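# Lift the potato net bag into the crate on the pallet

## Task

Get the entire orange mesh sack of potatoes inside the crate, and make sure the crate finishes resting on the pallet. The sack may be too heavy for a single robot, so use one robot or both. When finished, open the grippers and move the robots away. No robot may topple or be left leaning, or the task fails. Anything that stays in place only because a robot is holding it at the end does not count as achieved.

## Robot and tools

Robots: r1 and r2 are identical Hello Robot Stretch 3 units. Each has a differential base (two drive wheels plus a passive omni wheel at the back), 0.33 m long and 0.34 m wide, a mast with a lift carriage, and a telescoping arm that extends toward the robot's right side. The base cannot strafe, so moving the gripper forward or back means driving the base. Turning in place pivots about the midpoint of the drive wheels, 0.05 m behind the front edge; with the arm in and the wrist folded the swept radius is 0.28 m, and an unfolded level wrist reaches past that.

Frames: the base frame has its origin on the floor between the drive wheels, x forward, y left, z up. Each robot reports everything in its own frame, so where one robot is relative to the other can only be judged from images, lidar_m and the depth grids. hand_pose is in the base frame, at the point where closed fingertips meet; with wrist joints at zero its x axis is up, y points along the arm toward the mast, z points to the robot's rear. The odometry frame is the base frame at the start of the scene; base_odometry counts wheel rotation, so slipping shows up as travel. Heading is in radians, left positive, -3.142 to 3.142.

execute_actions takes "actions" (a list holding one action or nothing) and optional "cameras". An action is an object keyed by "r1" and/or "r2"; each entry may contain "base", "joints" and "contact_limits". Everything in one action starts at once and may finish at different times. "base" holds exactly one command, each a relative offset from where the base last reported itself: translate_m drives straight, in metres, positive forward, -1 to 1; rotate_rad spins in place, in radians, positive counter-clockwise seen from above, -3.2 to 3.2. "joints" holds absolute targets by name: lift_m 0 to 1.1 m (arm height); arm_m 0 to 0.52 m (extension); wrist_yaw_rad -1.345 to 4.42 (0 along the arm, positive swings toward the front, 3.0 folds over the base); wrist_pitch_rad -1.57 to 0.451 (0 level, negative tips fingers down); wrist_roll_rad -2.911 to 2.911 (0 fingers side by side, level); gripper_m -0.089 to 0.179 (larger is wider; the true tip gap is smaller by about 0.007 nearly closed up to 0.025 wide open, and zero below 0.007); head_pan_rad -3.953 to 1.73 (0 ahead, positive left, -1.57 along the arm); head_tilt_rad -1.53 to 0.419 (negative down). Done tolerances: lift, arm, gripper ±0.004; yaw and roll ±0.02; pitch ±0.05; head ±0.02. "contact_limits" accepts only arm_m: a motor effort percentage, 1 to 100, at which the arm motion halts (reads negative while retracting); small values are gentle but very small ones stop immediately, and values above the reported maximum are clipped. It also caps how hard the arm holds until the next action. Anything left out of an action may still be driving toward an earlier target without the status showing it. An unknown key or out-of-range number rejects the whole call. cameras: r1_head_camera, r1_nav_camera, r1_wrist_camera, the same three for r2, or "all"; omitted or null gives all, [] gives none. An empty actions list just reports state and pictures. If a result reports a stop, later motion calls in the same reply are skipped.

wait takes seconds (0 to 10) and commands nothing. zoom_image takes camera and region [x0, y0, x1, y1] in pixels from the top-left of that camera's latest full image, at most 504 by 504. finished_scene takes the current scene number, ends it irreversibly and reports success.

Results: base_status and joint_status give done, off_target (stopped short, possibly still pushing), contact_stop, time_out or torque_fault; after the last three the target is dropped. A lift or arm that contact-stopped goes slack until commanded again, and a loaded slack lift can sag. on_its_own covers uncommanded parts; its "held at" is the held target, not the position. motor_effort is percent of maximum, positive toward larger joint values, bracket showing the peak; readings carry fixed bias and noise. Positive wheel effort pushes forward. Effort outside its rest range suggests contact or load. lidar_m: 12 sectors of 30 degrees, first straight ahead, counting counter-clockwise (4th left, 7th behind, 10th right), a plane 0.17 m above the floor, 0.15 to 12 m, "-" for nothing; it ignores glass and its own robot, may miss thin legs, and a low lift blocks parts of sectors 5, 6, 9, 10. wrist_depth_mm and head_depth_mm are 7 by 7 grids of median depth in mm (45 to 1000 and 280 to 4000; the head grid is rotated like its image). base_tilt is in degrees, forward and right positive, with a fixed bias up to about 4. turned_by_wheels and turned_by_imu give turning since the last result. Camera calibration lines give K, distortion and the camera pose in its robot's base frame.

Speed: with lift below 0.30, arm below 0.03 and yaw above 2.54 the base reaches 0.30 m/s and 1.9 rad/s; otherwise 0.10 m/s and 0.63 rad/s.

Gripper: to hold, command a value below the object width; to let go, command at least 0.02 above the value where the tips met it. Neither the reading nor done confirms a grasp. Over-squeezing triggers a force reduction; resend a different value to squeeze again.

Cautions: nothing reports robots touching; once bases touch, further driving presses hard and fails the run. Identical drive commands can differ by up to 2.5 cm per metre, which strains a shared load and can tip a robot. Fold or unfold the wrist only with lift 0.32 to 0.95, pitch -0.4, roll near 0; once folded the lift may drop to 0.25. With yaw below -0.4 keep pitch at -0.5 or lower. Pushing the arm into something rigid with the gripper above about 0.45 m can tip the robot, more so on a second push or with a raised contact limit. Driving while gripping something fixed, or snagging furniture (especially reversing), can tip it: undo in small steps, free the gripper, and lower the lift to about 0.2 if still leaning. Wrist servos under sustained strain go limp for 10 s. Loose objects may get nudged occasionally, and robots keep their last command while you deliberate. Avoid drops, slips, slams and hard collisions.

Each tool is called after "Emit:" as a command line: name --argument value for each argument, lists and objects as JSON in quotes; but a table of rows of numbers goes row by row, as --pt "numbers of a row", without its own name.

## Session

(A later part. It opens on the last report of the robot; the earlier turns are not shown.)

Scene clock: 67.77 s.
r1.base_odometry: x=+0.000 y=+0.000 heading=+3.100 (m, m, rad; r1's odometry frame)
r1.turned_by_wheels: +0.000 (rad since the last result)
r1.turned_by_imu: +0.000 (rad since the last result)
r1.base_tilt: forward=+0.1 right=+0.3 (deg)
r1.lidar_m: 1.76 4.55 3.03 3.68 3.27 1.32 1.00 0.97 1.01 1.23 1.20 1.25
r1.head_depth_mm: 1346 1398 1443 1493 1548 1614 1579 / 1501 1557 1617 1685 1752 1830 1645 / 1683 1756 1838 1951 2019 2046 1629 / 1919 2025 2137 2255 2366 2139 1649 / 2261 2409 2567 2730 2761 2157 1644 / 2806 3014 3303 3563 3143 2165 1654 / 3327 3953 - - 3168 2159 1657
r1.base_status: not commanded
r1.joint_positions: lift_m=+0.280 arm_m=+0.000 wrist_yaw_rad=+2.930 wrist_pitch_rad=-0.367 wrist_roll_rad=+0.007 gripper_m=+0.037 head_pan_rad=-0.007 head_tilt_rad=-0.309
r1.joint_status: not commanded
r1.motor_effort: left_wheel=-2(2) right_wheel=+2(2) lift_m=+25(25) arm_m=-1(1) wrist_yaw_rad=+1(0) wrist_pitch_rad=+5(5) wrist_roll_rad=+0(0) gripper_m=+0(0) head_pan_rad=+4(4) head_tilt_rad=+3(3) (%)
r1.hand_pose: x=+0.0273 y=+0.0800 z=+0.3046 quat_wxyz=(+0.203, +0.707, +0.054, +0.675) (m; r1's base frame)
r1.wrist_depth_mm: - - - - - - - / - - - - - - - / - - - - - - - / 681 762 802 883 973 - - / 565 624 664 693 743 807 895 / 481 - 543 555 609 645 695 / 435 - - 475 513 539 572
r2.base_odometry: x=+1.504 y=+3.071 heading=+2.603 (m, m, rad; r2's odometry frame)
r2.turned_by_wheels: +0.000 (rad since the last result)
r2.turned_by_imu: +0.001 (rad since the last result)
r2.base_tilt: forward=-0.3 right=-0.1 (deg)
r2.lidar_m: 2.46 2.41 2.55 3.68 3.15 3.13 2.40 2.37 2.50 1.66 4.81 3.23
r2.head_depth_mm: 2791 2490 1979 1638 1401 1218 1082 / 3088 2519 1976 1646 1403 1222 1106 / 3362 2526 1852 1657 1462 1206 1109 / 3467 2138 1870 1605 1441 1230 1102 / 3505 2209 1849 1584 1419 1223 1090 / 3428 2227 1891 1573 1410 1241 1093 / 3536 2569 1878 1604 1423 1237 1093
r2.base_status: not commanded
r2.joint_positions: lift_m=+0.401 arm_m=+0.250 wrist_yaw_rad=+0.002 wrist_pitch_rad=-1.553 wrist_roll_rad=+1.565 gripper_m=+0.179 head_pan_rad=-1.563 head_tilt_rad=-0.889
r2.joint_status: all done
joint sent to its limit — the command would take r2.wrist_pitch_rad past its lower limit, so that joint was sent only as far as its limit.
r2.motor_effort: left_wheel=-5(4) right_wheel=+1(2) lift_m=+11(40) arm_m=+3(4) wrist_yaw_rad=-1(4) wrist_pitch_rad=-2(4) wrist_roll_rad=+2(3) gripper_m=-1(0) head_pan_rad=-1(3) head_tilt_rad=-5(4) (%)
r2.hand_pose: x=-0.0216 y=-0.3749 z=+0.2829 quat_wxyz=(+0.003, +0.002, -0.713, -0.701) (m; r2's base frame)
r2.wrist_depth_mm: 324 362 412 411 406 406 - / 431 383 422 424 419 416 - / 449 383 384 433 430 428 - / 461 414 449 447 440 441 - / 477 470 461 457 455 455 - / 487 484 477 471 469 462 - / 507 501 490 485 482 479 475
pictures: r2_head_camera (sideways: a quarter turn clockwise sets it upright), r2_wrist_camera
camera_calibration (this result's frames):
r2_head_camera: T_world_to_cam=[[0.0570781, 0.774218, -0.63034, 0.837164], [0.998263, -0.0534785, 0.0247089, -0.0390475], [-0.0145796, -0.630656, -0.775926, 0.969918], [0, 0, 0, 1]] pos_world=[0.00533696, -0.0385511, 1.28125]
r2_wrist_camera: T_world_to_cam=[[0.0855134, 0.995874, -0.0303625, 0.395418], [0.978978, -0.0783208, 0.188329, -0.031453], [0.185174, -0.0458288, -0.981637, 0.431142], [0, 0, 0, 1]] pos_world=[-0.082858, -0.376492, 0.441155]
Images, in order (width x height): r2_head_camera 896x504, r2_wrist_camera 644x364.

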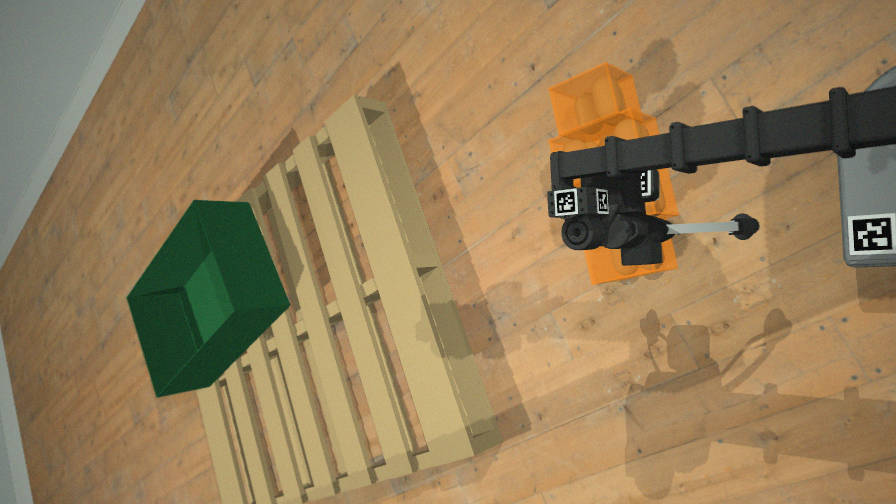

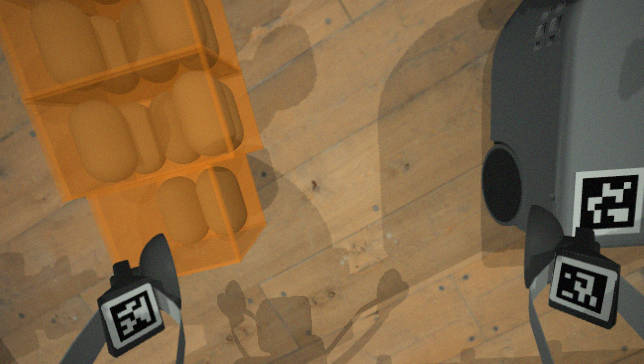

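Emit:
execute_actions --actions '[{"r2":{"base":{"translate_m":0.02},"joints":{"arm_m":0.42,"lift_m":0.27}}}]' --cameras '["r2_head_camera","r2_wrist_camera"]'

Scene clock: 77.33 s.
r1.base_odometry: x=+0.000 y=+0.000 heading=+3.100 (m, m, rad; r1's odometry frame)
r1.turned_by_wheels: +0.000 (rad since the last result)
r1.turned_by_imu: +0.001 (rad since the last result)
r1.base_tilt: forward=+0.3 right=+0.3 (deg)
r1.lidar_m: 1.76 4.54 3.05 3.66 3.32 1.32 0.99 0.96 1.01 1.23 1.20 1.26
r1.head_depth_mm: 1346 1395 1437 1485 1546 1609 1580 / 1502 1554 1619 1690 1761 1845 1639 / 1689 1760 1824 1932 2027 2046 1635 / 1932 2027 2132 2245 2406 2125 1642 / 2284 2411 2598 2705 2805 2155 1644 / 2813 3028 3264 3557 3132 2178 1648 / 3333 3931 - - 3140 2179 1647
r1.base_status: not commanded
r1.joint_positions: lift_m=+0.280 arm_m=+0.000 wrist_yaw_rad=+2.930 wrist_pitch_rad=-0.367 wrist_roll_rad=+0.007 gripper_m=+0.037 head_pan_rad=-0.007 head_tilt_rad=-0.309
r1.joint_status: not commanded
r1.motor_effort: left_wheel=-2(3) right_wheel=+2(2) lift_m=+25(25) arm_m=-1(1) wrist_yaw_rad=+0(1) wrist_pitch_rad=+5(5) wrist_roll_rad=+0(0) gripper_m=+0(0) head_pan_rad=+3(3) head_tilt_rad=+3(2) (%)
r1.hand_pose: x=+0.0273 y=+0.0800 z=+0.3046 quat_wxyz=(+0.203, +0.707, +0.054, +0.675) (m; r1's base frame)
r1.wrist_depth_mm: - - - - - - - / - - - - - - - / - - - - - - - / 673 771 819 892 967 - - / 565 625 669 699 753 804 877 / 483 - 549 552 619 654 693 / 435 - - 476 511 541 568
r2.base_odometry: x=+1.487 y=+3.081 heading=+2.602 (m, m, rad; r2's odometry frame)
r2.turned_by_wheels: +0.000 (rad since the last result)
r2.turned_by_imu: +0.001 (rad since the last result)
r2.base_tilt: forward=-0.3 right=+0.0 (deg)
r2.lidar_m: 2.45 2.38 2.53 3.67 3.15 3.14 2.41 2.38 2.52 1.66 4.83 3.20
r2.head_depth_mm: 2767 2462 1979 1638 1406 1227 1081 / 3068 2477 1994 1640 1397 1220 1098 / 3436 2533 1917 1654 1305 1210 1102 / 3455 2110 1878 1620 1388 1232 1109 / 3481 2193 1828 1582 1421 1231 1097 / 3472 2241 1885 1546 1423 1239 1098 / 3492 2580 1943 1626 1423 1244 1099
r2.base_status: done
r2.joint_positions: lift_m=+0.271 arm_m=+0.420 wrist_yaw_rad=+0.002 wrist_pitch_rad=-1.554 wrist_roll_rad=+1.565 gripper_m=+0.179 head_pan_rad=-1.563 head_tilt_rad=-0.889
r2.joint_status: all done
r2.motor_effort: left_wheel=-4(7) right_wheel=+2(5) lift_m=+11(10) arm_m=+4(3) wrist_yaw_rad=-1(2) wrist_pitch_rad=-1(2) wrist_roll_rad=+2(2) gripper_m=+0(0) head_pan_rad=-3(2) head_tilt_rad=-5(5) (%)
r2.hand_pose: x=-0.0216 y=-0.5446 z=+0.1529 quat_wxyz=(+0.003, +0.002, -0.713, -0.701) (m; r2's base frame)
r2.wrist_depth_mm: 299 295 253 240 284 283 283 / 306 301 214 241 198 292 290 / 314 313 207 262 306 299 298 / 325 323 318 261 311 310 305 / 335 331 326 266 320 318 313 / 345 341 339 335 332 329 - / 359 357 349 345 343 338 336
pictures: r2_head_camera (sideways: a quarter turn clockwise sets it upright), r2_wrist_camera
camera_calibration (this result's frames):
r2_head_camera: T_world_to_cam=[[0.0571245, 0.774214, -0.63034, 0.837164], [0.99826, -0.0535383, 0.0247089, -0.0390475], [-0.0146174, -0.630655, -0.775926, 0.969918], [0, 0, 0, 1]] pos_world=[0.00533465, -0.0385511, 1.28125]
r2_wrist_camera: T_world_to_cam=[[0.0858233, 0.995877, -0.0293883, 0.560375], [0.978953, -0.0788096, 0.188253, -0.0205249], [0.185161, -0.0449263, -0.981681, 0.296264], [0, 0, 0, 1]] pos_world=[-0.0828568, -0.546372, 0.311169]
Images, in order (width x height): r2_head_camera 896x504, r2_wrist_camera 644x364.

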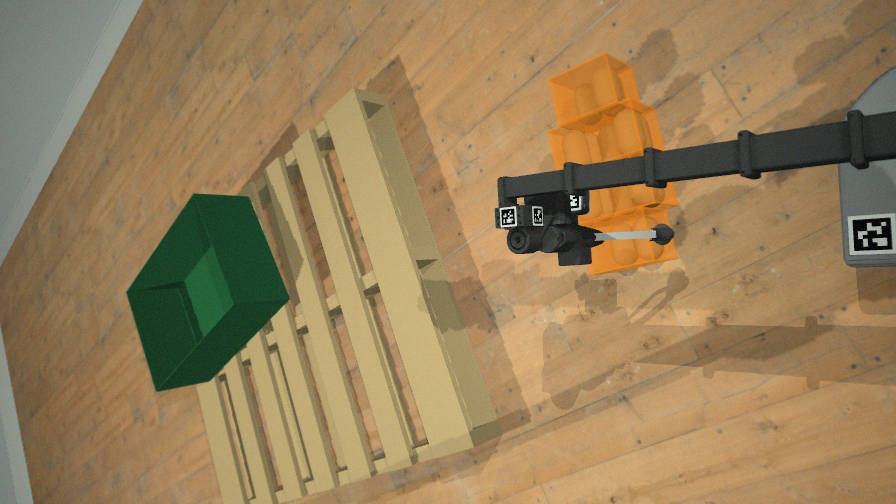

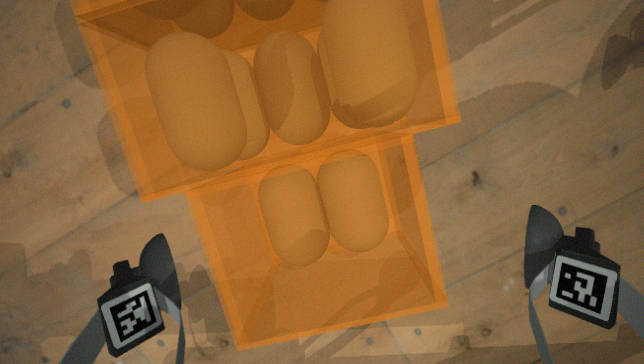

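Emit:
execute_actions --actions '[{"r2":{"joints":{"wrist_roll_rad":1.32,"lift_m":0.25}}}]' --cameras '["r2_wrist_camera"]'

Scene clock: 82.83 s.
r1.base_odometry: x=+0.000 y=+0.000 heading=+3.100 (m, m, rad; r1's odometry frame)
r1.turned_by_wheels: +0.000 (rad since the last result)
r1.turned_by_imu: +0.000 (rad since the last result)
r1.base_tilt: forward=+0.1 right=+0.2 (deg)
r1.lidar_m: 1.76 3.53 3.04 3.67 3.28 1.32 0.99 0.97 1.01 1.23 1.20 1.26
r1.head_depth_mm: 1340 1391 1441 1494 1544 1617 1581 / 1498 1545 1619 1682 1758 1831 1626 / 1684 1762 1838 1927 2039 2046 1639 / 1915 2034 2130 2269 2391 2147 1638 / 2295 2401 2570 2721 2766 2141 1649 / 2805 3037 3291 3554 3160 2162 1651 / 3319 3969 - - 3134 2165 1661
r1.base_status: not commanded
r1.joint_positions: lift_m=+0.280 arm_m=+0.000 wrist_yaw_rad=+2.930 wrist_pitch_rad=-0.367 wrist_roll_rad=+0.007 gripper_m=+0.037 head_pan_rad=-0.007 head_tilt_rad=-0.309
r1.joint_status: not commanded
r1.motor_effort: left_wheel=-2(2) right_wheel=+2(2) lift_m=+26(25) arm_m=-1(1) wrist_yaw_rad=+0(0) wrist_pitch_rad=+5(5) wrist_roll_rad=+0(0) gripper_m=+0(0) head_pan_rad=+3(3) head_tilt_rad=+3(2) (%)
r1.hand_pose: x=+0.0273 y=+0.0800 z=+0.3046 quat_wxyz=(+0.203, +0.707, +0.054, +0.675) (m; r1's base frame)
r1.wrist_depth_mm: - - - - - - - / - - - - - - - / - - - - - - - / 677 763 804 878 967 - - / 557 624 661 697 735 801 881 / 481 - 543 557 611 643 697 / 435 - - 475 516 539 575
r2.base_odometry: x=+1.487 y=+3.081 heading=+2.602 (m, m, rad; r2's odometry frame)
r2.turned_by_wheels: +0.000 (rad since the last result)
r2.turned_by_imu: +0.001 (rad since the last result)
r2.base_tilt: forward=-0.3 right=-0.1 (deg)
r2.lidar_m: 2.44 2.39 2.54 3.67 3.16 3.14 2.42 2.38 2.52 1.65 4.82 3.19
r2.head_depth_mm: 2734 2496 1975 1639 1400 1223 1083 / 3109 2501 1977 1647 1408 1221 1100 / 3409 2511 1910 1654 1296 1227 1117 / 3488 2129 1872 1608 1376 1225 1105 / 3490 2194 1855 1575 1412 1233 1096 / 3423 2238 1873 1547 1414 1237 1098 / 3530 2559 1944 1635 1422 1243 1098
r2.base_status: not commanded
r2.joint_positions: lift_m=+0.251 arm_m=+0.420 wrist_yaw_rad=+0.002 wrist_pitch_rad=-1.554 wrist_roll_rad=+1.326 gripper_m=+0.179 head_pan_rad=-1.563 head_tilt_rad=-0.889
r2.joint_status: all done
r2.motor_effort: left_wheel=-4(4) right_wheel=+2(2) lift_m=+11(10) arm_m=+4(4) wrist_yaw_rad=-2(2) wrist_pitch_rad=-2(2) wrist_roll_rad=-2(2) gripper_m=+0(0) head_pan_rad=-2(3) head_tilt_rad=-5(5) (%)
r2.hand_pose: x=-0.0216 y=-0.5447 z=+0.1329 quat_wxyz=(+0.088, +0.086, -0.707, -0.696) (m; r2's base frame)
r2.wrist_depth_mm: 279 275 171 230 166 265 265 / 288 286 175 228 170 275 271 / 297 293 197 286 196 283 279 / 304 300 296 240 291 288 288 / 314 308 306 244 300 299 296 / 323 318 317 314 310 306 - / 333 331 329 323 320 318 314
pictures: r2_wrist_camera
camera_calibration (this result's frames):
r2_wrist_camera: T_world_to_cam=[[-0.152159, 0.987928, -0.0290781, 0.550306], [0.970544, 0.154913, 0.184515, 0.110889], [0.186792, -0.000145876, -0.982399, 0.301157], [0, 0, 0, 1]] pos_world=[-0.0801424, -0.560797, 0.291398]
Images, in order (width x height): r2_wrist_camera 644x364.

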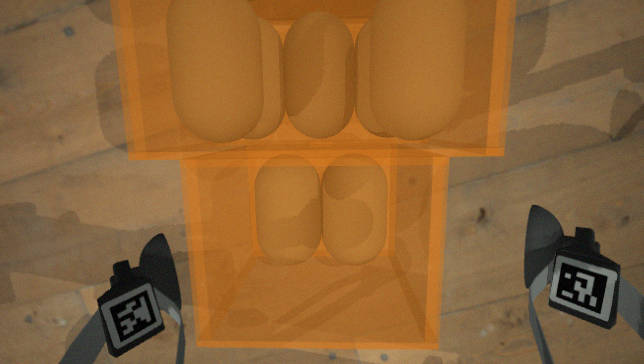

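Emit:
execute_actions --actions '[{"r2":{"joints":{"arm_m":0.435}}}]' --cameras '[]'

Emit:
execute_actions --actions '[{"r2":{"joints":{"lift_m":0.17}}}]' --cameras '["r2_wrist_camera","r2_head_camera"]'

Emit:
execute_actions --actions '[{"r2":{"joints":{"gripper_m":0.05}}}]' --cameras '[]'

Emit:
execute_actions --actions '[{"r2":{"joints":{"lift_m":0.4}}}]' --cameras '["r2_wrist_camera","r2_head_camera"]'

Scene clock: 89.07 s.
r1.base_odometry: x=+0.000 y=+0.000 heading=+3.100 (m, m, rad; r1's odometry frame)
r1.turned_by_wheels: +0.000 (rad since the last result)
r1.turned_by_imu: +0.000 (rad since the last result)
r1.base_tilt: forward=+0.1 right=+0.3 (deg)
r1.lidar_m: 1.76 4.52 3.05 3.67 3.28 1.31 0.99 0.97 1.02 1.23 1.20 1.26
r1.head_depth_mm: 1345 1393 1434 1495 1545 1609 1576 / 1501 1560 1629 1700 1762 1823 1638 / 1682 1757 1841 1927 2019 2051 1634 / 1928 2033 2129 2271 2383 2149 1637 / 2294 2402 2559 2710 2788 2145 1640 / 2832 3033 3304 3558 3097 2174 1656 / 3359 - - - 3096 2169 1651
r1.base_status: not commanded
r1.joint_positions: lift_m=+0.280 arm_m=+0.000 wrist_yaw_rad=+2.930 wrist_pitch_rad=-0.367 wrist_roll_rad=+0.007 gripper_m=+0.037 head_pan_rad=-0.007 head_tilt_rad=-0.309
r1.joint_status: not commanded
r1.motor_effort: left_wheel=-3(1) right_wheel=+2(2) lift_m=+25(24) arm_m=-1(1) wrist_yaw_rad=+0(1) wrist_pitch_rad=+5(5) wrist_roll_rad=+0(0) gripper_m=+0(0) head_pan_rad=+4(3) head_tilt_rad=+3(3) (%)
r1.hand_pose: x=+0.0273 y=+0.0800 z=+0.3046 quat_wxyz=(+0.203, +0.707, +0.054, +0.675) (m; r1's base frame)
r1.wrist_depth_mm: - - - - - - - / - - - - - - - / - 992 - - - - - / 679 768 815 886 955 - - / 559 625 663 711 754 816 897 / 483 - 538 551 610 656 691 / 432 - - 475 514 537 568
r2.base_odometry: x=+1.487 y=+3.081 heading=+2.602 (m, m, rad; r2's odometry frame)
r2.turned_by_wheels: +0.000 (rad since the last result)
r2.turned_by_imu: +0.001 (rad since the last result)
r2.base_tilt: forward=-0.4 right=-0.2 (deg)
r2.lidar_m: 2.44 2.39 2.53 3.68 3.17 3.14 2.42 2.38 2.52 1.66 4.84 3.21
r2.head_depth_mm: 2758 2509 1979 1634 1397 1225 1083 / 3043 2509 1969 1645 1400 1227 1103 / 3371 2496 1906 1651 1298 1216 1117 / 3453 2128 1869 1605 1384 1227 1108 / 3495 2182 1852 1583 1410 1239 1091 / 3485 2259 1886 1556 1420 1237 1092 / 3537 2568 1934 1642 1425 1237 1099
r2.base_status: not commanded
r2.joint_positions: lift_m=+0.251 arm_m=+0.435 wrist_yaw_rad=+0.002 wrist_pitch_rad=-1.554 wrist_roll_rad=+1.326 gripper_m=+0.179 head_pan_rad=-1.563 head_tilt_rad=-0.889
r2.joint_status: all done
r2.motor_effort: left_wheel=-5(4) right_wheel=+2(2) lift_m=+11(11) arm_m=+4(4) wrist_yaw_rad=-2(2) wrist_pitch_rad=-2(2) wrist_roll_rad=-2(2) gripper_m=+0(1) head_pan_rad=-2(2) head_tilt_rad=-5(4) (%)
r2.hand_pose: x=-0.0216 y=-0.5596 z=+0.1329 quat_wxyz=(+0.088, +0.086, -0.707, -0.696) (m; r2's base frame)
r2.wrist_depth_mm: 277 277 170 230 172 264 264 / 286 285 175 223 176 273 272 / 295 293 189 242 230 281 279 / 303 301 298 243 288 288 285 / 311 309 306 247 297 299 294 / 323 317 317 314 311 308 - / 332 333 328 323 318 316 310
pictures: none
No camera images: the call's "cameras" was empty. Leave "cameras" out to get every camera's image.

Scene clock: 91.37 s.
r1.base_odometry: x=+0.000 y=+0.000 heading=+3.100 (m, m, rad; r1's odometry frame)
r1.turned_by_wheels: +0.000 (rad since the last result)
r1.turned_by_imu: +0.000 (rad since the last result)
r1.base_tilt: forward=+0.1 right=+0.4 (deg)
r1.lidar_m: 1.77 3.52 3.06 3.67 3.29 1.31 0.99 0.97 1.01 1.23 1.20 1.26
r1.head_depth_mm: 1341 1386 1439 1500 1541 1617 1577 / 1507 1557 1621 1688 1761 1832 1627 / 1686 1755 1831 1913 2017 2053 1629 / 1936 2020 2134 2254 2402 2150 1645 / 2276 2411 2550 2743 2780 2154 1649 / 2830 3031 3290 3572 3123 2158 1659 / 3361 - - - 3131 2186 1657
r1.base_status: not commanded
r1.joint_positions: lift_m=+0.280 arm_m=+0.000 wrist_yaw_rad=+2.930 wrist_pitch_rad=-0.367 wrist_roll_rad=+0.007 gripper_m=+0.037 head_pan_rad=-0.007 head_tilt_rad=-0.309
r1.joint_status: not commanded
r1.motor_effort: left_wheel=-2(3) right_wheel=+2(2) lift_m=+25(25) arm_m=-1(1) wrist_yaw_rad=-1(0) wrist_pitch_rad=+5(5) wrist_roll_rad=+0(0) gripper_m=+0(0) head_pan_rad=+3(3) head_tilt_rad=+3(3) (%)
r1.hand_pose: x=+0.0273 y=+0.0800 z=+0.3046 quat_wxyz=(+0.203, +0.707, +0.054, +0.675) (m; r1's base frame)
r1.wrist_depth_mm: - - - - - - - / - - - - - - - / - - - - - - - / 679 771 801 886 978 - - / 559 624 664 700 743 809 890 / 482 - 539 565 609 640 681 / 436 - - 469 510 535 568
r2.base_odometry: x=+1.487 y=+3.081 heading=+2.603 (m, m, rad; r2's odometry frame)
r2.turned_by_wheels: +0.000 (rad since the last result)
r2.turned_by_imu: +0.000 (rad since the last result)
r2.base_tilt: forward=-0.3 right=-0.2 (deg)
r2.lidar_m: 2.45 2.39 2.53 3.67 3.17 3.16 2.42 2.39 2.52 1.65 4.82 3.22
r2.head_depth_mm: 2755 2500 1959 1636 1404 1218 1086 / 3093 2505 1986 1629 1346 1220 1106 / 3395 2506 1907 1652 1313 1227 1115 / 3432 2115 1874 1615 1389 1222 1109 / 3405 2224 1844 1588 1407 1239 1093 / 3460 2241 1873 1571 1420 1238 1097 / 3509 2552 1931 1626 1425 1243 1095
r2.base_status: not commanded
r2.joint_positions: lift_m=+0.193 arm_m=+0.435 wrist_yaw_rad=+0.001 wrist_pitch_rad=-1.556 wrist_roll_rad=+1.326 gripper_m=+0.179 head_pan_rad=-1.564 head_tilt_rad=-0.890
r2.joint_status: lift_m contact_stop (moved -0.057 of -0.081)
r2.on_its_own: lift_m is slack since a contact_stop, until your next command for it (your +0.170 is given up)
r2.motor_effort: left_wheel=+0(6) right_wheel=-2(3) lift_m=+27(26) arm_m=+2(4) wrist_yaw_rad=+0(1) wrist_pitch_rad=-2(3) wrist_roll_rad=-2(2) gripper_m=-1(1) head_pan_rad=-1(2) head_tilt_rad=-4(4) (%)
r2.hand_pose: x=-0.0216 y=-0.5594 z=+0.0755 quat_wxyz=(+0.087, +0.086, -0.707, -0.697) (m; r2's base frame)
r2.wrist_depth_mm: 227 126 120 167 167 112 213 / 233 230 123 172 172 116 219 / 241 238 134 189 188 128 226 / 248 245 243 194 234 234 232 / 256 253 250 187 186 241 237 / 263 - 259 198 248 248 - / 272 272 267 261 260 256 254
pictures: r2_head_camera (sideways: a quarter turn clockwise sets it upright), r2_wrist_camera
camera_calibration (this result's frames):
r2_head_camera: T_world_to_cam=[[0.0574417, 0.774613, -0.629821, 0.836486], [0.998238, -0.0539679, 0.0246678, -0.0389939], [-0.0148821, -0.630129, -0.776348, 0.970469], [0, 0, 0, 1]] pos_world=[0.0053186, -0.0385369, 1.28122]
r2_wrist_camera: T_world_to_cam=[[-0.151211, 0.98812, -0.0274688, 0.563214], [0.970693, 0.15368, 0.184762, 0.123031], [0.186788, 0.0012742, -0.982399, 0.245593], [0, 0, 0, 1]] pos_world=[-0.0801352, -0.575743, 0.23401]
Images, in order (width x height): r2_head_camera 896x504, r2_wrist_camera 644x364.

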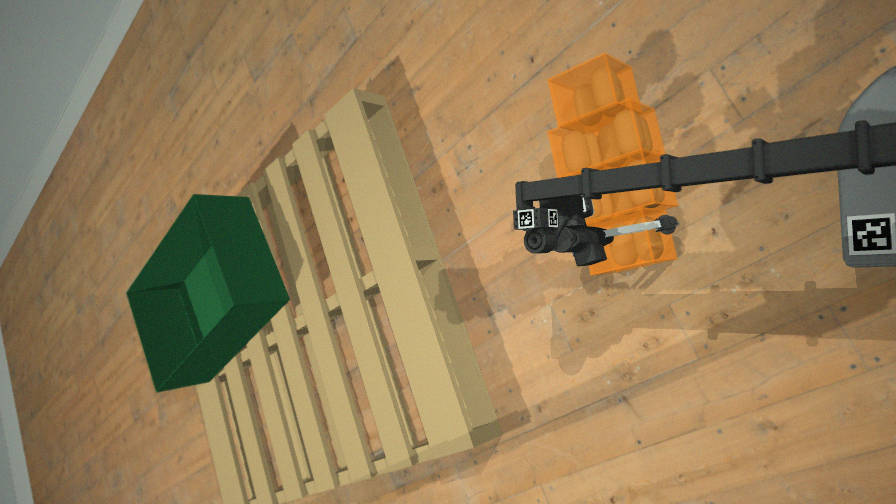

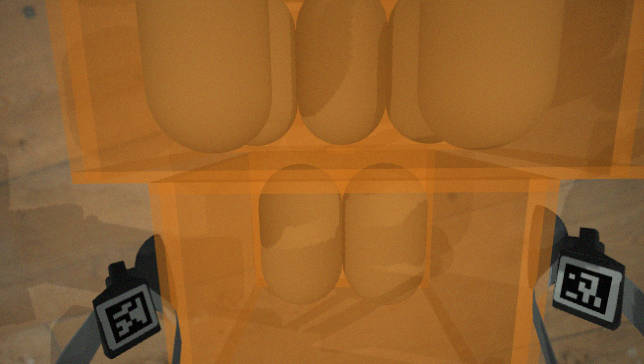

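not run: a stop came earlier in this reply.

not run: a stop came earlier in this reply.

Emit:
execute_actions --actions '[{"r2":{"base":{"translate_m":0.03},"joints":{"lift_m":0.24,"arm_m":0.428}}}]' --cameras '[]'

Emit:
execute_actions --actions '[{"r2":{"joints":{"lift_m":0.17}}}]' --cameras '["r2_wrist_camera"]'

Emit:
execute_actions --actions '[{"r2":{"joints":{"gripper_m":0.05}}}]' --cameras '[]'

Emit:
execute_actions --actions '[{"r2":{"joints":{"lift_m":0.4}}}]' --cameras '["r2_wrist_camera","r2_head_camera"]'

Scene clock: 98.70 s.
r1.base_odometry: x=+0.000 y=+0.000 heading=+3.100 (m, m, rad; r1's odometry frame)
r1.turned_by_wheels: +0.000 (rad since the last result)
r1.turned_by_imu: +0.000 (rad since the last result)
r1.base_tilt: forward=+0.2 right=+0.2 (deg)
r1.lidar_m: 1.77 3.55 3.08 3.68 3.30 1.32 0.99 0.97 1.01 1.23 1.20 1.25
r1.head_depth_mm: 1345 1388 1438 1494 1552 1611 1594 / 1497 1552 1622 1685 1768 1825 1641 / 1685 1759 1823 1929 2024 2042 1633 / 1932 2029 2129 2241 2394 2142 1649 / 2269 2422 2560 2709 2808 2157 1655 / 2848 2985 3299 3594 3117 2176 1655 / 3322 3933 - - 3146 2179 1657
r1.base_status: not commanded
r1.joint_positions: lift_m=+0.280 arm_m=+0.000 wrist_yaw_rad=+2.930 wrist_pitch_rad=-0.367 wrist_roll_rad=+0.007 gripper_m=+0.037 head_pan_rad=-0.007 head_tilt_rad=-0.309
r1.joint_status: not commanded
r1.motor_effort: left_wheel=-3(2) right_wheel=+2(2) lift_m=+24(25) arm_m=-1(1) wrist_yaw_rad=+1(0) wrist_pitch_rad=+5(5) wrist_roll_rad=+0(0) gripper_m=+0(0) head_pan_rad=+3(3) head_tilt_rad=+3(3) (%)
r1.hand_pose: x=+0.0273 y=+0.0800 z=+0.3046 quat_wxyz=(+0.203, +0.707, +0.054, +0.675) (m; r1's base frame)
r1.wrist_depth_mm: - - - - - - - / - - - - - - - / - - - - - - - / 674 769 804 889 981 - - / 555 622 660 710 760 818 874 / 477 - 549 559 617 639 691 / 435 - - 478 511 535 571
r2.base_odometry: x=+1.461 y=+3.097 heading=+2.603 (m, m, rad; r2's odometry frame)
r2.turned_by_wheels: +0.000 (rad since the last result)
r2.turned_by_imu: +0.001 (rad since the last result)
r2.base_tilt: forward=-0.2 right=+0.1 (deg)
r2.lidar_m: 2.42 2.36 2.50 3.65 4.01 3.20 2.45 2.41 2.55 1.66 4.81 3.18
r2.head_depth_mm: 2831 2498 1965 1632 1404 1217 1088 / 3071 2484 1906 1644 1338 1227 1103 / 3360 2496 1858 1652 1353 1226 1123 / 3458 2190 1880 1617 1381 1230 1102 / 3475 2196 1866 1589 1408 1229 1091 / 3469 2355 1861 1553 1426 1240 1095 / 3536 2549 1938 1616 1419 1239 1090
r2.base_status: done
r2.joint_positions: lift_m=+0.239 arm_m=+0.428 wrist_yaw_rad=+0.001 wrist_pitch_rad=-1.553 wrist_roll_rad=+1.326 gripper_m=+0.179 head_pan_rad=-1.564 head_tilt_rad=-0.890
r2.joint_status: all done
r2.motor_effort: left_wheel=-2(7) right_wheel=+1(11) lift_m=+43(44) arm_m=-3(3) wrist_yaw_rad=-1(1) wrist_pitch_rad=-2(6) wrist_roll_rad=-1(2) gripper_m=+0(2) head_pan_rad=-3(1) head_tilt_rad=-4(4) (%)
r2.hand_pose: x=-0.0216 y=-0.5533 z=+0.1213 quat_wxyz=(+0.088, +0.086, -0.708, -0.696) (m; r2's base frame)
r2.wrist_depth_mm: 268 267 158 209 163 252 253 / 276 273 174 219 214 263 261 / 283 282 278 236 270 270 267 / 293 290 286 226 278 278 276 / 302 299 294 291 287 285 281 / 310 307 303 300 298 296 - / 320 321 313 312 307 304 301
pictures: none
No camera images: the call's "cameras" was empty. Leave "cameras" out to get every camera's image.

Scene clock: 100.63 s.
r1.base_odometry: x=+0.000 y=+0.000 heading=+3.100 (m, m, rad; r1's odometry frame)
r1.turned_by_wheels: +0.000 (rad since the last result)
r1.turned_by_imu: +0.000 (rad since the last result)
r1.base_tilt: forward=+0.0 right=+0.3 (deg)
r1.lidar_m: 1.77 3.55 3.09 3.66 3.30 1.32 0.99 0.96 1.01 1.23 1.20 1.26
r1.head_depth_mm: 1351 1390 1429 1490 1544 1612 1588 / 1494 1567 1623 1679 1752 1837 1629 / 1698 1756 1836 1919 2029 2040 1634 / 1931 2026 2138 2261 2401 2148 1646 / 2284 2416 2586 2710 2779 2165 1645 / 2798 3038 3250 3569 3169 2144 1655 / 3356 3883 - - 3147 2176 1660
r1.base_status: not commanded
r1.joint_positions: lift_m=+0.280 arm_m=+0.000 wrist_yaw_rad=+2.930 wrist_pitch_rad=-0.367 wrist_roll_rad=+0.007 gripper_m=+0.037 head_pan_rad=-0.007 head_tilt_rad=-0.309
r1.joint_status: not commanded
r1.motor_effort: left_wheel=-3(2) right_wheel=+2(2) lift_m=+25(25) arm_m=-1(1) wrist_yaw_rad=+0(0) wrist_pitch_rad=+5(5) wrist_roll_rad=+0(0) gripper_m=+0(0) head_pan_rad=+3(3) head_tilt_rad=+3(2) (%)
r1.hand_pose: x=+0.0273 y=+0.0800 z=+0.3046 quat_wxyz=(+0.203, +0.707, +0.054, +0.675) (m; r1's base frame)
r1.wrist_depth_mm: - - - - - - - / - - - - - - - / - 993 - - - - - / 686 762 805 917 969 - - / 559 629 668 711 755 819 883 / 479 - 544 552 610 638 688 / 435 - - 472 520 538 576
r2.base_odometry: x=+1.461 y=+3.097 heading=+2.603 (m, m, rad; r2's odometry frame)
r2.turned_by_wheels: +0.000 (rad since the last result)
r2.turned_by_imu: +0.000 (rad since the last result)
r2.base_tilt: forward=-0.3 right=+0.0 (deg)
r2.lidar_m: 2.41 2.36 2.51 3.60 4.02 3.21 2.45 2.41 2.54 1.65 4.80 3.16
r2.head_depth_mm: 2839 2498 1978 1648 1402 1218 1083 / 3071 2510 1952 1639 1336 1220 1095 / 3464 2515 1859 1654 1356 1225 1115 / 3446 2199 1869 1623 1383 1231 1104 / 3463 2178 1874 1591 1412 1230 1092 / 3514 2346 1882 1554 1424 1232 1091 / 3500 2559 1959 1628 1415 1239 1097
r2.base_status: not commanded
r2.joint_positions: lift_m=+0.193 arm_m=+0.428 wrist_yaw_rad=+0.001 wrist_pitch_rad=-1.559 wrist_roll_rad=+1.326 gripper_m=+0.179 head_pan_rad=-1.564 head_tilt_rad=-0.890
r2.joint_status: lift_m contact_stop (moved -0.046 of -0.069)
r2.on_its_own: lift_m is slack since a contact_stop, until your next command for it (your +0.170 is given up)
r2.motor_effort: left_wheel=+0(5) right_wheel=-2(3) lift_m=+28(38) arm_m=-2(3) wrist_yaw_rad=-1(1) wrist_pitch_rad=+0(2) wrist_roll_rad=-2(2) gripper_m=-2(1) head_pan_rad=-1(2) head_tilt_rad=-4(4) (%)
r2.hand_pose: x=-0.0216 y=-0.5518 z=+0.0755 quat_wxyz=(+0.087, +0.086, -0.706, -0.698) (m; r2's base frame)
r2.wrist_depth_mm: 226 124 123 167 167 115 213 / 232 232 177 184 184 221 220 / 240 238 235 193 227 228 226 / 248 245 241 182 181 234 233 / 254 252 249 190 193 242 239 / 263 - 257 254 252 250 - / 272 271 265 264 260 256 255
pictures: r2_wrist_camera
camera_calibration (this result's frames):
r2_wrist_camera: T_world_to_cam=[[-0.151374, 0.988189, -0.0238542, 0.55546], [0.970669, 0.153164, 0.185318, 0.121543], [0.186783, 0.00489783, -0.982389, 0.24754], [0, 0, 0, 1]] pos_world=[-0.0801326, -0.568727, 0.233906]
Images, in order (width x height): r2_wrist_camera 644x364.

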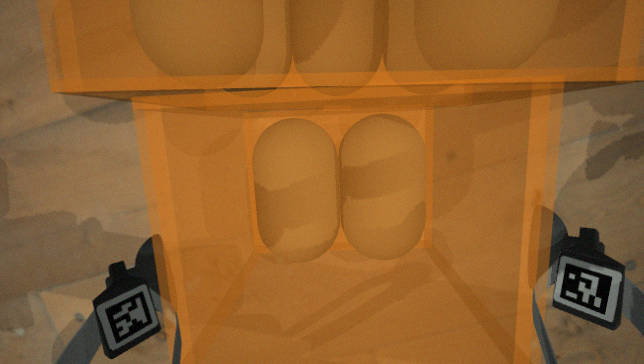

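not run: a stop came earlier in this reply.

not run: a stop came earlier in this reply.

Emit:
execute_actions --actions '[{"r2":{"joints":{"gripper_m":0.08,"lift_m":0.185}}}]' --cameras '["r2_wrist_camera"]'

Emit:
execute_actions --actions '[{"r2":{"joints":{"lift_m":0.35}}}]' --cameras '["r2_wrist_camera","r2_head_camera"]'

Scene clock: 108.73 s.
r1.base_odometry: x=+0.000 y=+0.000 heading=+3.100 (m, m, rad; r1's odometry frame)
r1.turned_by_wheels: +0.000 (rad since the last result)
r1.turned_by_imu: +0.001 (rad since the last result)
r1.base_tilt: forward=+0.0 right=+0.2 (deg)
r1.lidar_m: 1.77 4.54 3.08 3.67 3.27 1.32 0.99 0.97 1.01 1.23 1.20 1.26
r1.head_depth_mm: 1345 1396 1444 1486 1545 1611 1578 / 1503 1559 1615 1688 1752 1851 1633 / 1689 1754 1841 1926 2037 2041 1639 / 1919 2037 2132 2269 2381 2151 1644 / 2294 2425 2569 2706 2786 2133 1647 / 2838 3031 3289 3560 3161 2162 1646 / 3365 3978 - - 3207 2162 1659
r1.base_status: not commanded
r1.joint_positions: lift_m=+0.280 arm_m=+0.000 wrist_yaw_rad=+2.930 wrist_pitch_rad=-0.367 wrist_roll_rad=+0.007 gripper_m=+0.037 head_pan_rad=-0.007 head_tilt_rad=-0.309
r1.joint_status: not commanded
r1.motor_effort: left_wheel=-2(2) right_wheel=+2(2) lift_m=+25(24) arm_m=-1(1) wrist_yaw_rad=-1(0) wrist_pitch_rad=+5(5) wrist_roll_rad=+0(1) gripper_m=+0(0) head_pan_rad=+3(3) head_tilt_rad=+3(2) (%)
r1.hand_pose: x=+0.0273 y=+0.0800 z=+0.3046 quat_wxyz=(+0.203, +0.707, +0.054, +0.675) (m; r1's base frame)
r1.wrist_depth_mm: - - - - - - - / - - - - - - - / - - - - - - - / 681 762 815 891 972 - - / 558 632 667 707 756 807 864 / 477 - 540 554 602 652 686 / 434 - - 473 524 528 568
r2.base_odometry: x=+1.461 y=+3.097 heading=+2.603 (m, m, rad; r2's odometry frame)
r2.turned_by_wheels: +0.000 (rad since the last result)
r2.turned_by_imu: +0.001 (rad since the last result)
r2.base_tilt: forward=-0.4 right=-0.1 (deg)
r2.lidar_m: 2.42 2.37 2.50 3.62 4.01 3.21 2.45 2.41 2.54 1.66 4.79 3.15
r2.head_depth_mm: 2765 2465 1988 1633 1398 1219 1083 / 3123 2494 1915 1633 1336 1224 1103 / 3431 2515 1855 1644 1360 1230 1112 / 3410 2206 1861 1610 1381 1227 1107 / 3498 2186 1886 1582 1419 1229 1092 / 3481 2345 1876 1554 1426 1227 1089 / 3496 2549 1951 1632 1421 1237 1096
r2.base_status: not commanded
r2.joint_positions: lift_m=+0.200 arm_m=+0.428 wrist_yaw_rad=+0.000 wrist_pitch_rad=-1.561 wrist_roll_rad=+1.326 gripper_m=+0.085 head_pan_rad=-1.564 head_tilt_rad=-0.890
r2.joint_status: lift_m contact_stop (moved +0.007 of -0.008); gripper_m off_target (ended at +0.085, target +0.080)
r2.on_its_own: lift_m is slack since a contact_stop, until your next command for it (your +0.185 is given up)
r2.motor_effort: left_wheel=+0(6) right_wheel=-1(2) lift_m=+27(26) arm_m=+0(2) wrist_yaw_rad=+0(1) wrist_pitch_rad=+0(1) wrist_roll_rad=-2(2) gripper_m=-32(100) head_pan_rad=-2(2) head_tilt_rad=-4(4) (%)
r2.hand_pose: x=-0.0216 y=-0.5512 z=+0.0821 quat_wxyz=(+0.087, +0.086, -0.705, -0.699) (m; r2's base frame)
r2.wrist_depth_mm: 232 228 128 173 139 121 220 / 238 238 152 188 188 228 227 / 246 244 240 198 235 234 232 / 252 252 248 189 190 242 239 / 262 259 256 197 247 248 247 / 269 266 264 261 259 258 253 / 278 277 273 270 267 265 263
pictures: r2_wrist_camera
camera_calibration (this result's frames):
r2_wrist_camera: T_world_to_cam=[[-0.150856, 0.988302, -0.022388, 0.554972], [0.970749, 0.152379, 0.185544, 0.11977], [0.186785, 0.0062573, -0.982381, 0.254751], [0, 0, 0, 1]] pos_world=[-0.0801297, -0.568325, 0.240465]
Images, in order (width x height): r2_wrist_camera 644x364.

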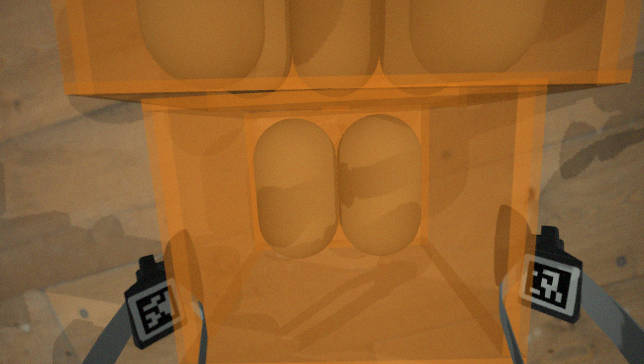

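not run: a stop came earlier in this reply.

Emit:
execute_actions --actions '[{"r2":{"joints":{"lift_m":0.35,"gripper_m":0.06}}}]' --cameras '["r2_wrist_camera","r2_head_camera"]'

Scene clock: 114.10 s.
r1.base_odometry: x=+0.000 y=+0.000 heading=+3.100 (m, m, rad; r1's odometry frame)
r1.turned_by_wheels: +0.000 (rad since the last result)
r1.turned_by_imu: +0.001 (rad since the last result)
r1.base_tilt: forward=+0.0 right=+0.2 (deg)
r1.lidar_m: 1.77 3.50 3.08 3.69 3.29 1.32 0.99 0.97 1.01 1.23 1.20 1.26
r1.head_depth_mm: 1347 1389 1437 1483 1551 1605 1570 / 1498 1551 1624 1673 1755 1840 1632 / 1688 1755 1828 1926 2018 2034 1636 / 1921 2028 2131 2264 2378 2123 1634 / 2271 2394 2563 2707 2800 2165 1644 / 2811 3037 3319 3607 3134 2166 1644 / 3305 - - - 3129 2159 1653
r1.base_status: not commanded
r1.joint_positions: lift_m=+0.280 arm_m=+0.000 wrist_yaw_rad=+2.930 wrist_pitch_rad=-0.367 wrist_roll_rad=+0.007 gripper_m=+0.037 head_pan_rad=-0.007 head_tilt_rad=-0.309
r1.joint_status: not commanded
r1.motor_effort: left_wheel=-2(2) right_wheel=+2(2) lift_m=+26(24) arm_m=-1(1) wrist_yaw_rad=-1(1) wrist_pitch_rad=+5(5) wrist_roll_rad=+0(0) gripper_m=+0(0) head_pan_rad=+3(3) head_tilt_rad=+3(3) (%)
r1.hand_pose: x=+0.0273 y=+0.0800 z=+0.3046 quat_wxyz=(+0.203, +0.707, +0.054, +0.675) (m; r1's base frame)
r1.wrist_depth_mm: - - - - - - - / - - - - - - - / - - - - - - - / 676 772 795 884 981 - - / 554 625 668 706 758 807 898 / 480 - 549 557 615 642 689 / 435 - - 473 509 538 571
r2.base_odometry: x=+1.461 y=+3.097 heading=+2.602 (m, m, rad; r2's odometry frame)
r2.turned_by_wheels: +0.000 (rad since the last result)
r2.turned_by_imu: +0.001 (rad since the last result)
r2.base_tilt: forward=-0.3 right=+0.0 (deg)
r2.lidar_m: 2.41 2.37 2.50 3.60 4.02 3.20 2.46 2.41 0.50 0.49 4.81 3.16
r2.head_depth_mm: 2782 2488 1964 1629 1400 1219 1083 / 3098 2508 1927 1643 1393 1225 1106 / 3411 2488 1840 1671 1323 1206 1115 / 3420 2140 1867 1606 1326 1228 1105 / 3472 2190 1865 1588 1404 1229 1092 / 3515 2330 1857 1543 1419 1237 1092 / 3523 2561 1939 1624 1421 1234 1095
r2.base_status: not commanded
r2.joint_positions: lift_m=+0.349 arm_m=+0.428 wrist_yaw_rad=+0.000 wrist_pitch_rad=-1.541 wrist_roll_rad=+1.322 gripper_m=+0.070 head_pan_rad=-1.564 head_tilt_rad=-0.890
r2.joint_status: gripper_m off_target (ended at +0.070, target +0.060); the others done
r2.on_its_own: gripper_m is held at +0.068, not at your +0.060, by its stall guard, which is still easing
r2.motor_effort: left_wheel=-7(14) right_wheel=+6(12) lift_m=+58(57) arm_m=+0(0) wrist_yaw_rad=+0(0) wrist_pitch_rad=-5(5) wrist_roll_rad=+0(2) gripper_m=-35(100) head_pan_rad=-1(2) head_tilt_rad=-4(5) (%)
r2.hand_pose: x=-0.0216 y=-0.5562 z=+0.2304 quat_wxyz=(+0.089, +0.086, -0.712, -0.692) (m; r2's base frame)
r2.wrist_depth_mm: 373 370 245 284 232 352 349 / 386 381 203 297 194 362 360 / 396 389 199 243 201 372 367 / 406 400 397 244 380 382 378 / 418 413 408 209 207 397 389 / 429 430 422 198 195 407 397 / 448 439 433 426 422 419 409
pictures: r2_head_camera (sideways: a quarter turn clockwise sets it upright), r2_wrist_camera
camera_calibration (this result's frames):
r2_head_camera: T_world_to_cam=[[0.0575362, 0.775021, -0.62931, 0.83582], [0.998231, -0.0541097, 0.0246274, -0.0389412], [-0.014965, -0.629614, -0.776764, 0.97101], [0, 0, 0, 1]] pos_world=[0.00531366, -0.0385232, 1.28119]
r2_wrist_camera: T_world_to_cam=[[-0.154497, 0.98712, -0.0415248, 0.566887], [0.970187, 0.159522, 0.182456, 0.0976726], [0.18673, -0.012098, -0.982337, 0.390307], [0, 0, 0, 1]] pos_world=[-0.0800608, -0.570445, 0.389132]
Images, in order (width x height): r2_head_camera 896x504, r2_wrist_camera 644x364.

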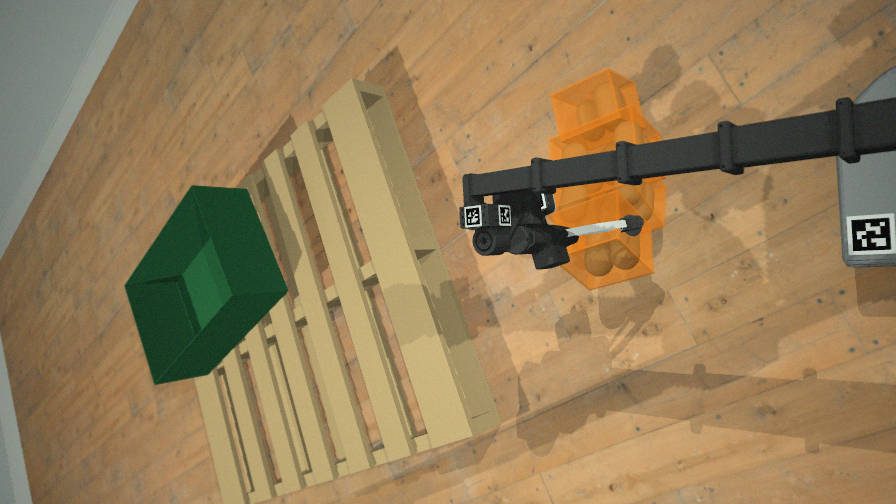

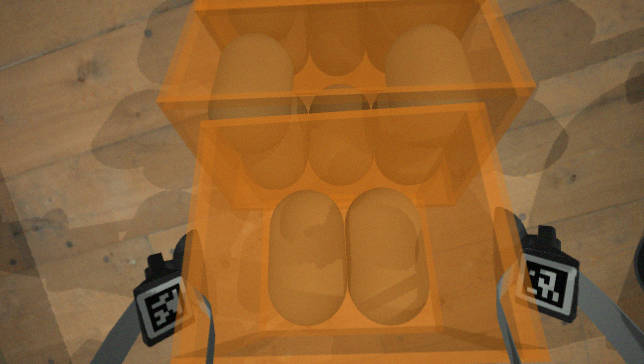

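It's lifting the end; the bag is articulated. Continue up.

Emit:
execute_actions --actions '[{"r2":{"joints":{"lift_m":0.75,"arm_m":0.3}}}]' --cameras '["r2_nav_camera","r2_head_camera"]'

Scene clock: 119.27 s.
r1.base_odometry: x=+0.000 y=+0.000 heading=+3.100 (m, m, rad; r1's odometry frame)
r1.turned_by_wheels: +0.000 (rad since the last result)
r1.turned_by_imu: +0.001 (rad since the last result)
r1.base_tilt: forward=+0.0 right=+0.5 (deg)
r1.lidar_m: 1.77 3.43 3.09 3.68 3.27 1.32 0.99 0.96 1.01 1.23 1.20 1.25
r1.head_depth_mm: 1343 1388 1428 1491 1539 1607 1570 / 1499 1565 1621 1690 1752 1855 1639 / 1681 1752 1850 1924 2036 2049 1625 / 1923 2029 2134 2254 2391 2133 1642 / 2268 2428 2563 2707 2811 2162 1649 / 2840 3006 3260 3552 3149 2149 1663 / 3291 3985 - - 3141 2188 1661
r1.base_status: not commanded
r1.joint_positions: lift_m=+0.280 arm_m=+0.000 wrist_yaw_rad=+2.930 wrist_pitch_rad=-0.367 wrist_roll_rad=+0.007 gripper_m=+0.037 head_pan_rad=-0.007 head_tilt_rad=-0.309
r1.joint_status: not commanded
r1.motor_effort: left_wheel=-2(2) right_wheel=+2(2) lift_m=+24(24) arm_m=-1(1) wrist_yaw_rad=-1(0) wrist_pitch_rad=+5(5) wrist_roll_rad=-1(0) gripper_m=+0(0) head_pan_rad=+3(4) head_tilt_rad=+3(2) (%)
r1.hand_pose: x=+0.0273 y=+0.0800 z=+0.3046 quat_wxyz=(+0.203, +0.707, +0.054, +0.675) (m; r1's base frame)
r1.wrist_depth_mm: - - - - - - - / - - - - - - - / - - - - - - - / 682 764 810 895 988 - - / 561 627 671 701 747 819 868 / 478 - 546 552 608 644 695 / 434 - - 475 514 539 571
r2.base_odometry: x=+1.461 y=+3.097 heading=+2.603 (m, m, rad; r2's odometry frame)
r2.turned_by_wheels: +0.000 (rad since the last result)
r2.turned_by_imu: +0.001 (rad since the last result)
r2.base_tilt: forward=-0.4 right=+0.0 (deg)
r2.lidar_m: 2.41 2.36 2.50 3.61 4.00 3.19 2.45 2.41 0.37 0.34 4.81 3.17
r2.head_depth_mm: 2760 2500 1983 1635 1396 1221 1081 / 3042 2439 1922 1640 1399 1237 - / 3370 2526 1849 1698 1363 1183 1117 / 3427 2164 1860 1617 1374 1165 1108 / 3440 2191 1864 1569 1414 1230 1091 / 3414 2353 1879 1548 1426 1244 1090 / 3532 2538 1927 1638 1422 1237 1098
r2.base_status: not commanded
r2.joint_positions: lift_m=+0.515 arm_m=+0.300 wrist_yaw_rad=+0.001 wrist_pitch_rad=-1.533 wrist_roll_rad=+1.318 gripper_m=+0.097 head_pan_rad=-1.564 head_tilt_rad=-0.890
r2.joint_status: lift_m contact_stop (moved +0.166 of +0.401); the others done
r2.on_its_own: gripper_m is held at +0.096, not at your +0.060, by its stall guard, which is still easing; lift_m is slack since a contact_stop, until your next command for it (your +0.750 is given up)
r2.motor_effort: left_wheel=-3(8) right_wheel=+1(7) lift_m=+29(63) arm_m=-2(3) wrist_yaw_rad=-2(6) wrist_pitch_rad=-8(9) wrist_roll_rad=+1(5) gripper_m=-22(30) head_pan_rad=-2(1) head_tilt_rad=-4(4) (%)
r2.hand_pose: x=-0.0216 y=-0.4304 z=+0.3964 quat_wxyz=(+0.092, +0.088, -0.714, -0.688) (m; r2's base frame)
r2.wrist_depth_mm: 538 530 519 520 508 509 498 / 556 546 534 529 519 515 - / 563 565 555 372 343 531 - / 584 578 562 306 243 543 - / 608 592 580 262 261 - - / 618 614 600 211 208 579 563 / 639 639 626 186 179 589 582
pictures: r2_head_camera (sideways: a quarter turn clockwise sets it upright), r2_nav_camera (sideways: a quarter turn counterclockwise sets it upright)
camera_calibration (this result's frames):
r2_head_camera: T_world_to_cam=[[0.0575363, 0.775021, -0.629311, 0.83582], [0.998231, -0.0541098, 0.0246274, -0.0389412], [-0.0149651, -0.629614, -0.776764, 0.97101], [0, 0, 0, 1]] pos_world=[0.00531365, -0.0385232, 1.28119]
r2_nav_camera: T_world_to_cam=[[-0.0216965, -0.746832, 0.664658, -0.812421], [-0.999608, 0.0279542, -0.00122001, 0.0557796], [-0.0176689, -0.664425, -0.747146, 0.935297], [0, 0, 0, 1]] pos_world=[0.0546567, 0.0131331, 1.23885]
Images, in order (width x height): r2_head_camera 896x504, r2_nav_camera 672x504.

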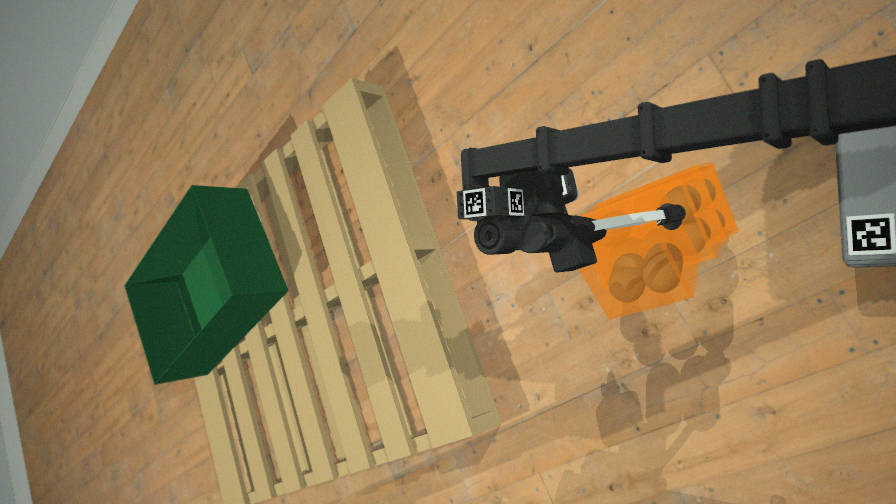

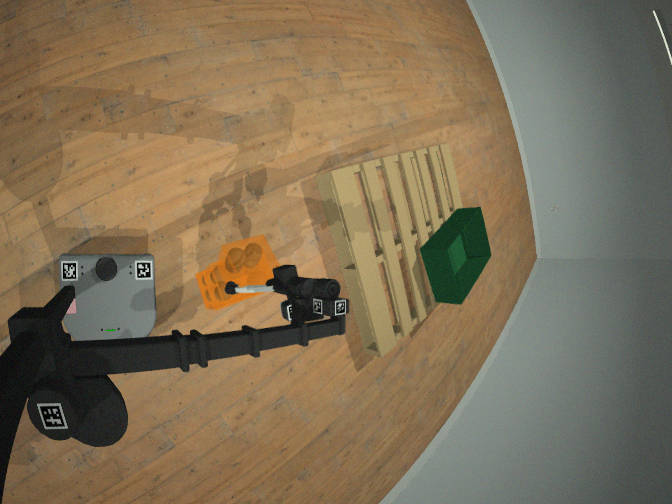

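Emit:
execute_actions --actions '[{"r2":{"joints":{"lift_m":0.42,"gripper_m":0.05}}}]' --cameras '["r2_wrist_camera","r2_head_camera","r1_nav_camera"]'

Scene clock: 122.93 s.
r1.base_odometry: x=+0.000 y=+0.000 heading=+3.100 (m, m, rad; r1's odometry frame)
r1.turned_by_wheels: +0.000 (rad since the last result)
r1.turned_by_imu: +0.000 (rad since the last result)
r1.base_tilt: forward=+0.0 right=+0.3 (deg)
r1.lidar_m: 1.77 3.43 3.11 3.68 3.30 1.32 0.99 0.97 1.01 1.23 1.20 1.26
r1.head_depth_mm: 1340 1395 1434 1487 1551 1608 1574 / 1510 1553 1630 1698 1751 1827 1637 / 1690 1757 1848 1924 2030 2058 1642 / 1933 2017 2137 2278 2404 2131 1643 / 2274 2405 2559 2685 2765 2146 1648 / 2803 3014 3245 3537 3117 2153 1651 / 3328 - - - 3157 2189 1653
r1.base_status: not commanded
r1.joint_positions: lift_m=+0.280 arm_m=+0.000 wrist_yaw_rad=+2.930 wrist_pitch_rad=-0.367 wrist_roll_rad=+0.007 gripper_m=+0.037 head_pan_rad=-0.007 head_tilt_rad=-0.309
r1.joint_status: not commanded
r1.motor_effort: left_wheel=-2(3) right_wheel=+2(2) lift_m=+24(24) arm_m=-1(1) wrist_yaw_rad=+0(0) wrist_pitch_rad=+5(5) wrist_roll_rad=+0(0) gripper_m=+0(0) head_pan_rad=+3(3) head_tilt_rad=+2(3) (%)
r1.hand_pose: x=+0.0273 y=+0.0800 z=+0.3046 quat_wxyz=(+0.203, +0.707, +0.054, +0.675) (m; r1's base frame)
r1.wrist_depth_mm: - - - - - - - / - - - - - - - / - 998 - - - - - / 684 760 804 883 973 - - / 561 624 666 699 753 813 887 / 483 - 545 552 618 647 691 / 434 - - 476 507 538 570
r2.base_odometry: x=+1.461 y=+3.097 heading=+2.603 (m, m, rad; r2's odometry frame)
r2.turned_by_wheels: +0.000 (rad since the last result)
r2.turned_by_imu: +0.001 (rad since the last result)
r2.base_tilt: forward=-0.3 right=-0.1 (deg)
r2.lidar_m: 2.41 2.36 2.50 3.62 4.02 3.18 2.45 2.41 0.37 0.34 4.82 3.18
r2.head_depth_mm: 2831 2487 1976 1639 1397 1224 1084 / 3081 2535 1925 1632 1401 1243 - / 3397 2515 1842 1673 1350 1183 1115 / 3451 2185 1872 1611 1382 1132 1107 / 3459 2180 1852 1577 1414 1233 1095 / 3468 2331 1879 1556 1415 1241 1094 / 3517 2573 1933 1624 1424 1246 1095
r2.base_status: not commanded
r2.joint_positions: lift_m=+0.485 arm_m=+0.300 wrist_yaw_rad=+0.001 wrist_pitch_rad=-1.553 wrist_roll_rad=+1.318 gripper_m=+0.056 head_pan_rad=-1.564 head_tilt_rad=-0.890
r2.joint_status: lift_m contact_stop (moved -0.030 of -0.095); gripper_m off_target (ended at +0.056, target +0.050)
r2.on_its_own: gripper_m is held at +0.054, not at your +0.050, by its stall guard, which is still easing; lift_m is slack since a contact_stop, until your next command for it (your +0.420 is given up)
r2.motor_effort: left_wheel=+2(6) right_wheel=-5(9) lift_m=+27(30) arm_m=-2(2) wrist_yaw_rad=-1(2) wrist_pitch_rad=-2(7) wrist_roll_rad=+2(1) gripper_m=-43(100) head_pan_rad=-2(1) head_tilt_rad=-4(5) (%)
r2.hand_pose: x=-0.0216 y=-0.4253 z=+0.3669 quat_wxyz=(+0.091, +0.089, -0.707, -0.696) (m; r2's base frame)
r2.wrist_depth_mm: 504 497 495 488 488 479 473 / 522 516 506 505 496 491 - / 534 531 526 355 315 512 - / 554 549 247 334 225 522 - / 572 563 554 258 258 537 - / 586 575 572 218 220 552 545 / 600 605 589 188 182 571 565
pictures: r1_nav_camera (sideways: a quarter turn counterclockwise sets it upright), r2_head_camera (sideways: a quarter turn clockwise sets it upright), r2_wrist_camera
camera_calibration (this result's frames):
r1_nav_camera: T_world_to_cam=[[0.374469, -0.0557129, 0.925564, -1.1659], [0.000162147, -0.998189, -0.0601501, 0.128931], [0.927239, 0.0226744, -0.373782, 0.430589], [0, 0, 0, 1]] pos_world=[0.0373144, 0.053978, 1.24782]
r2_head_camera: T_world_to_cam=[[0.0575363, 0.775051, -0.629274, 0.835772], [0.998231, -0.0541112, 0.0246245, -0.0389375], [-0.0149655, -0.629578, -0.776793, 0.971049], [0, 0, 0, 1]] pos_world=[0.00531364, -0.0385222, 1.28119]
r2_wrist_camera: T_world_to_cam=[[-0.160239, 0.986632, -0.029694, 0.438683], [0.96927, 0.162965, 0.184275, 0.0526898], [0.186651, 0.000746424, -0.982426, 0.531474], [0, 0, 0, 1]] pos_world=[-0.0799766, -0.441801, 0.525451]
Images, in order (width x height): r1_nav_camera 672x504, r2_head_camera 896x504, r2_wrist_camera 644x364.

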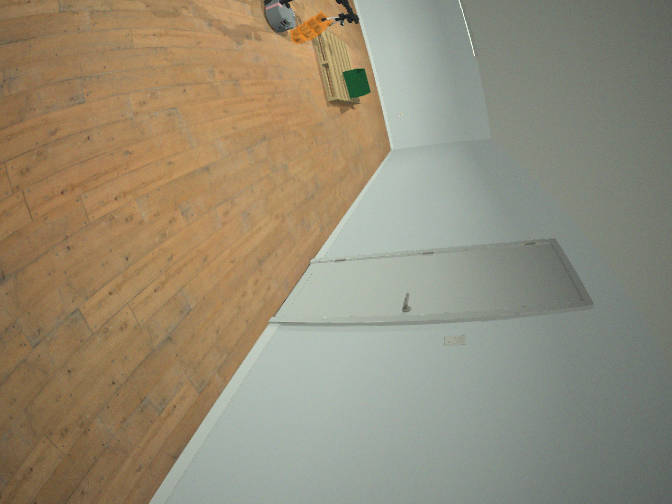

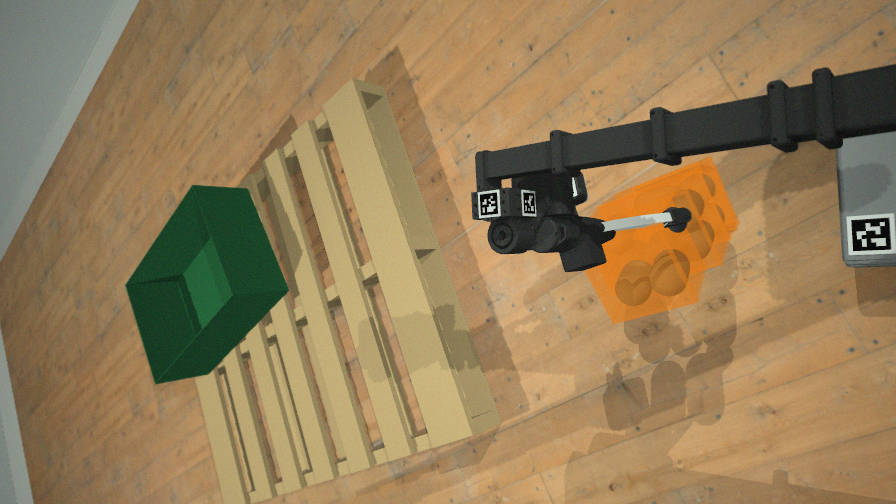

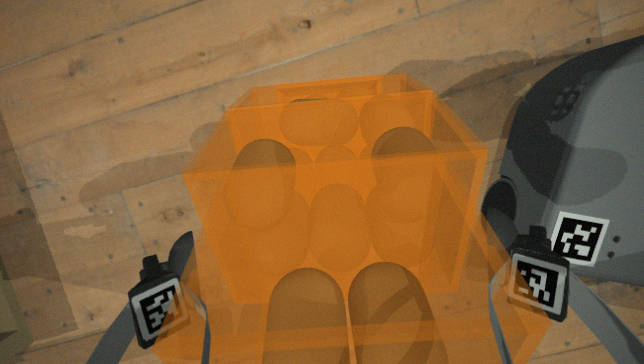

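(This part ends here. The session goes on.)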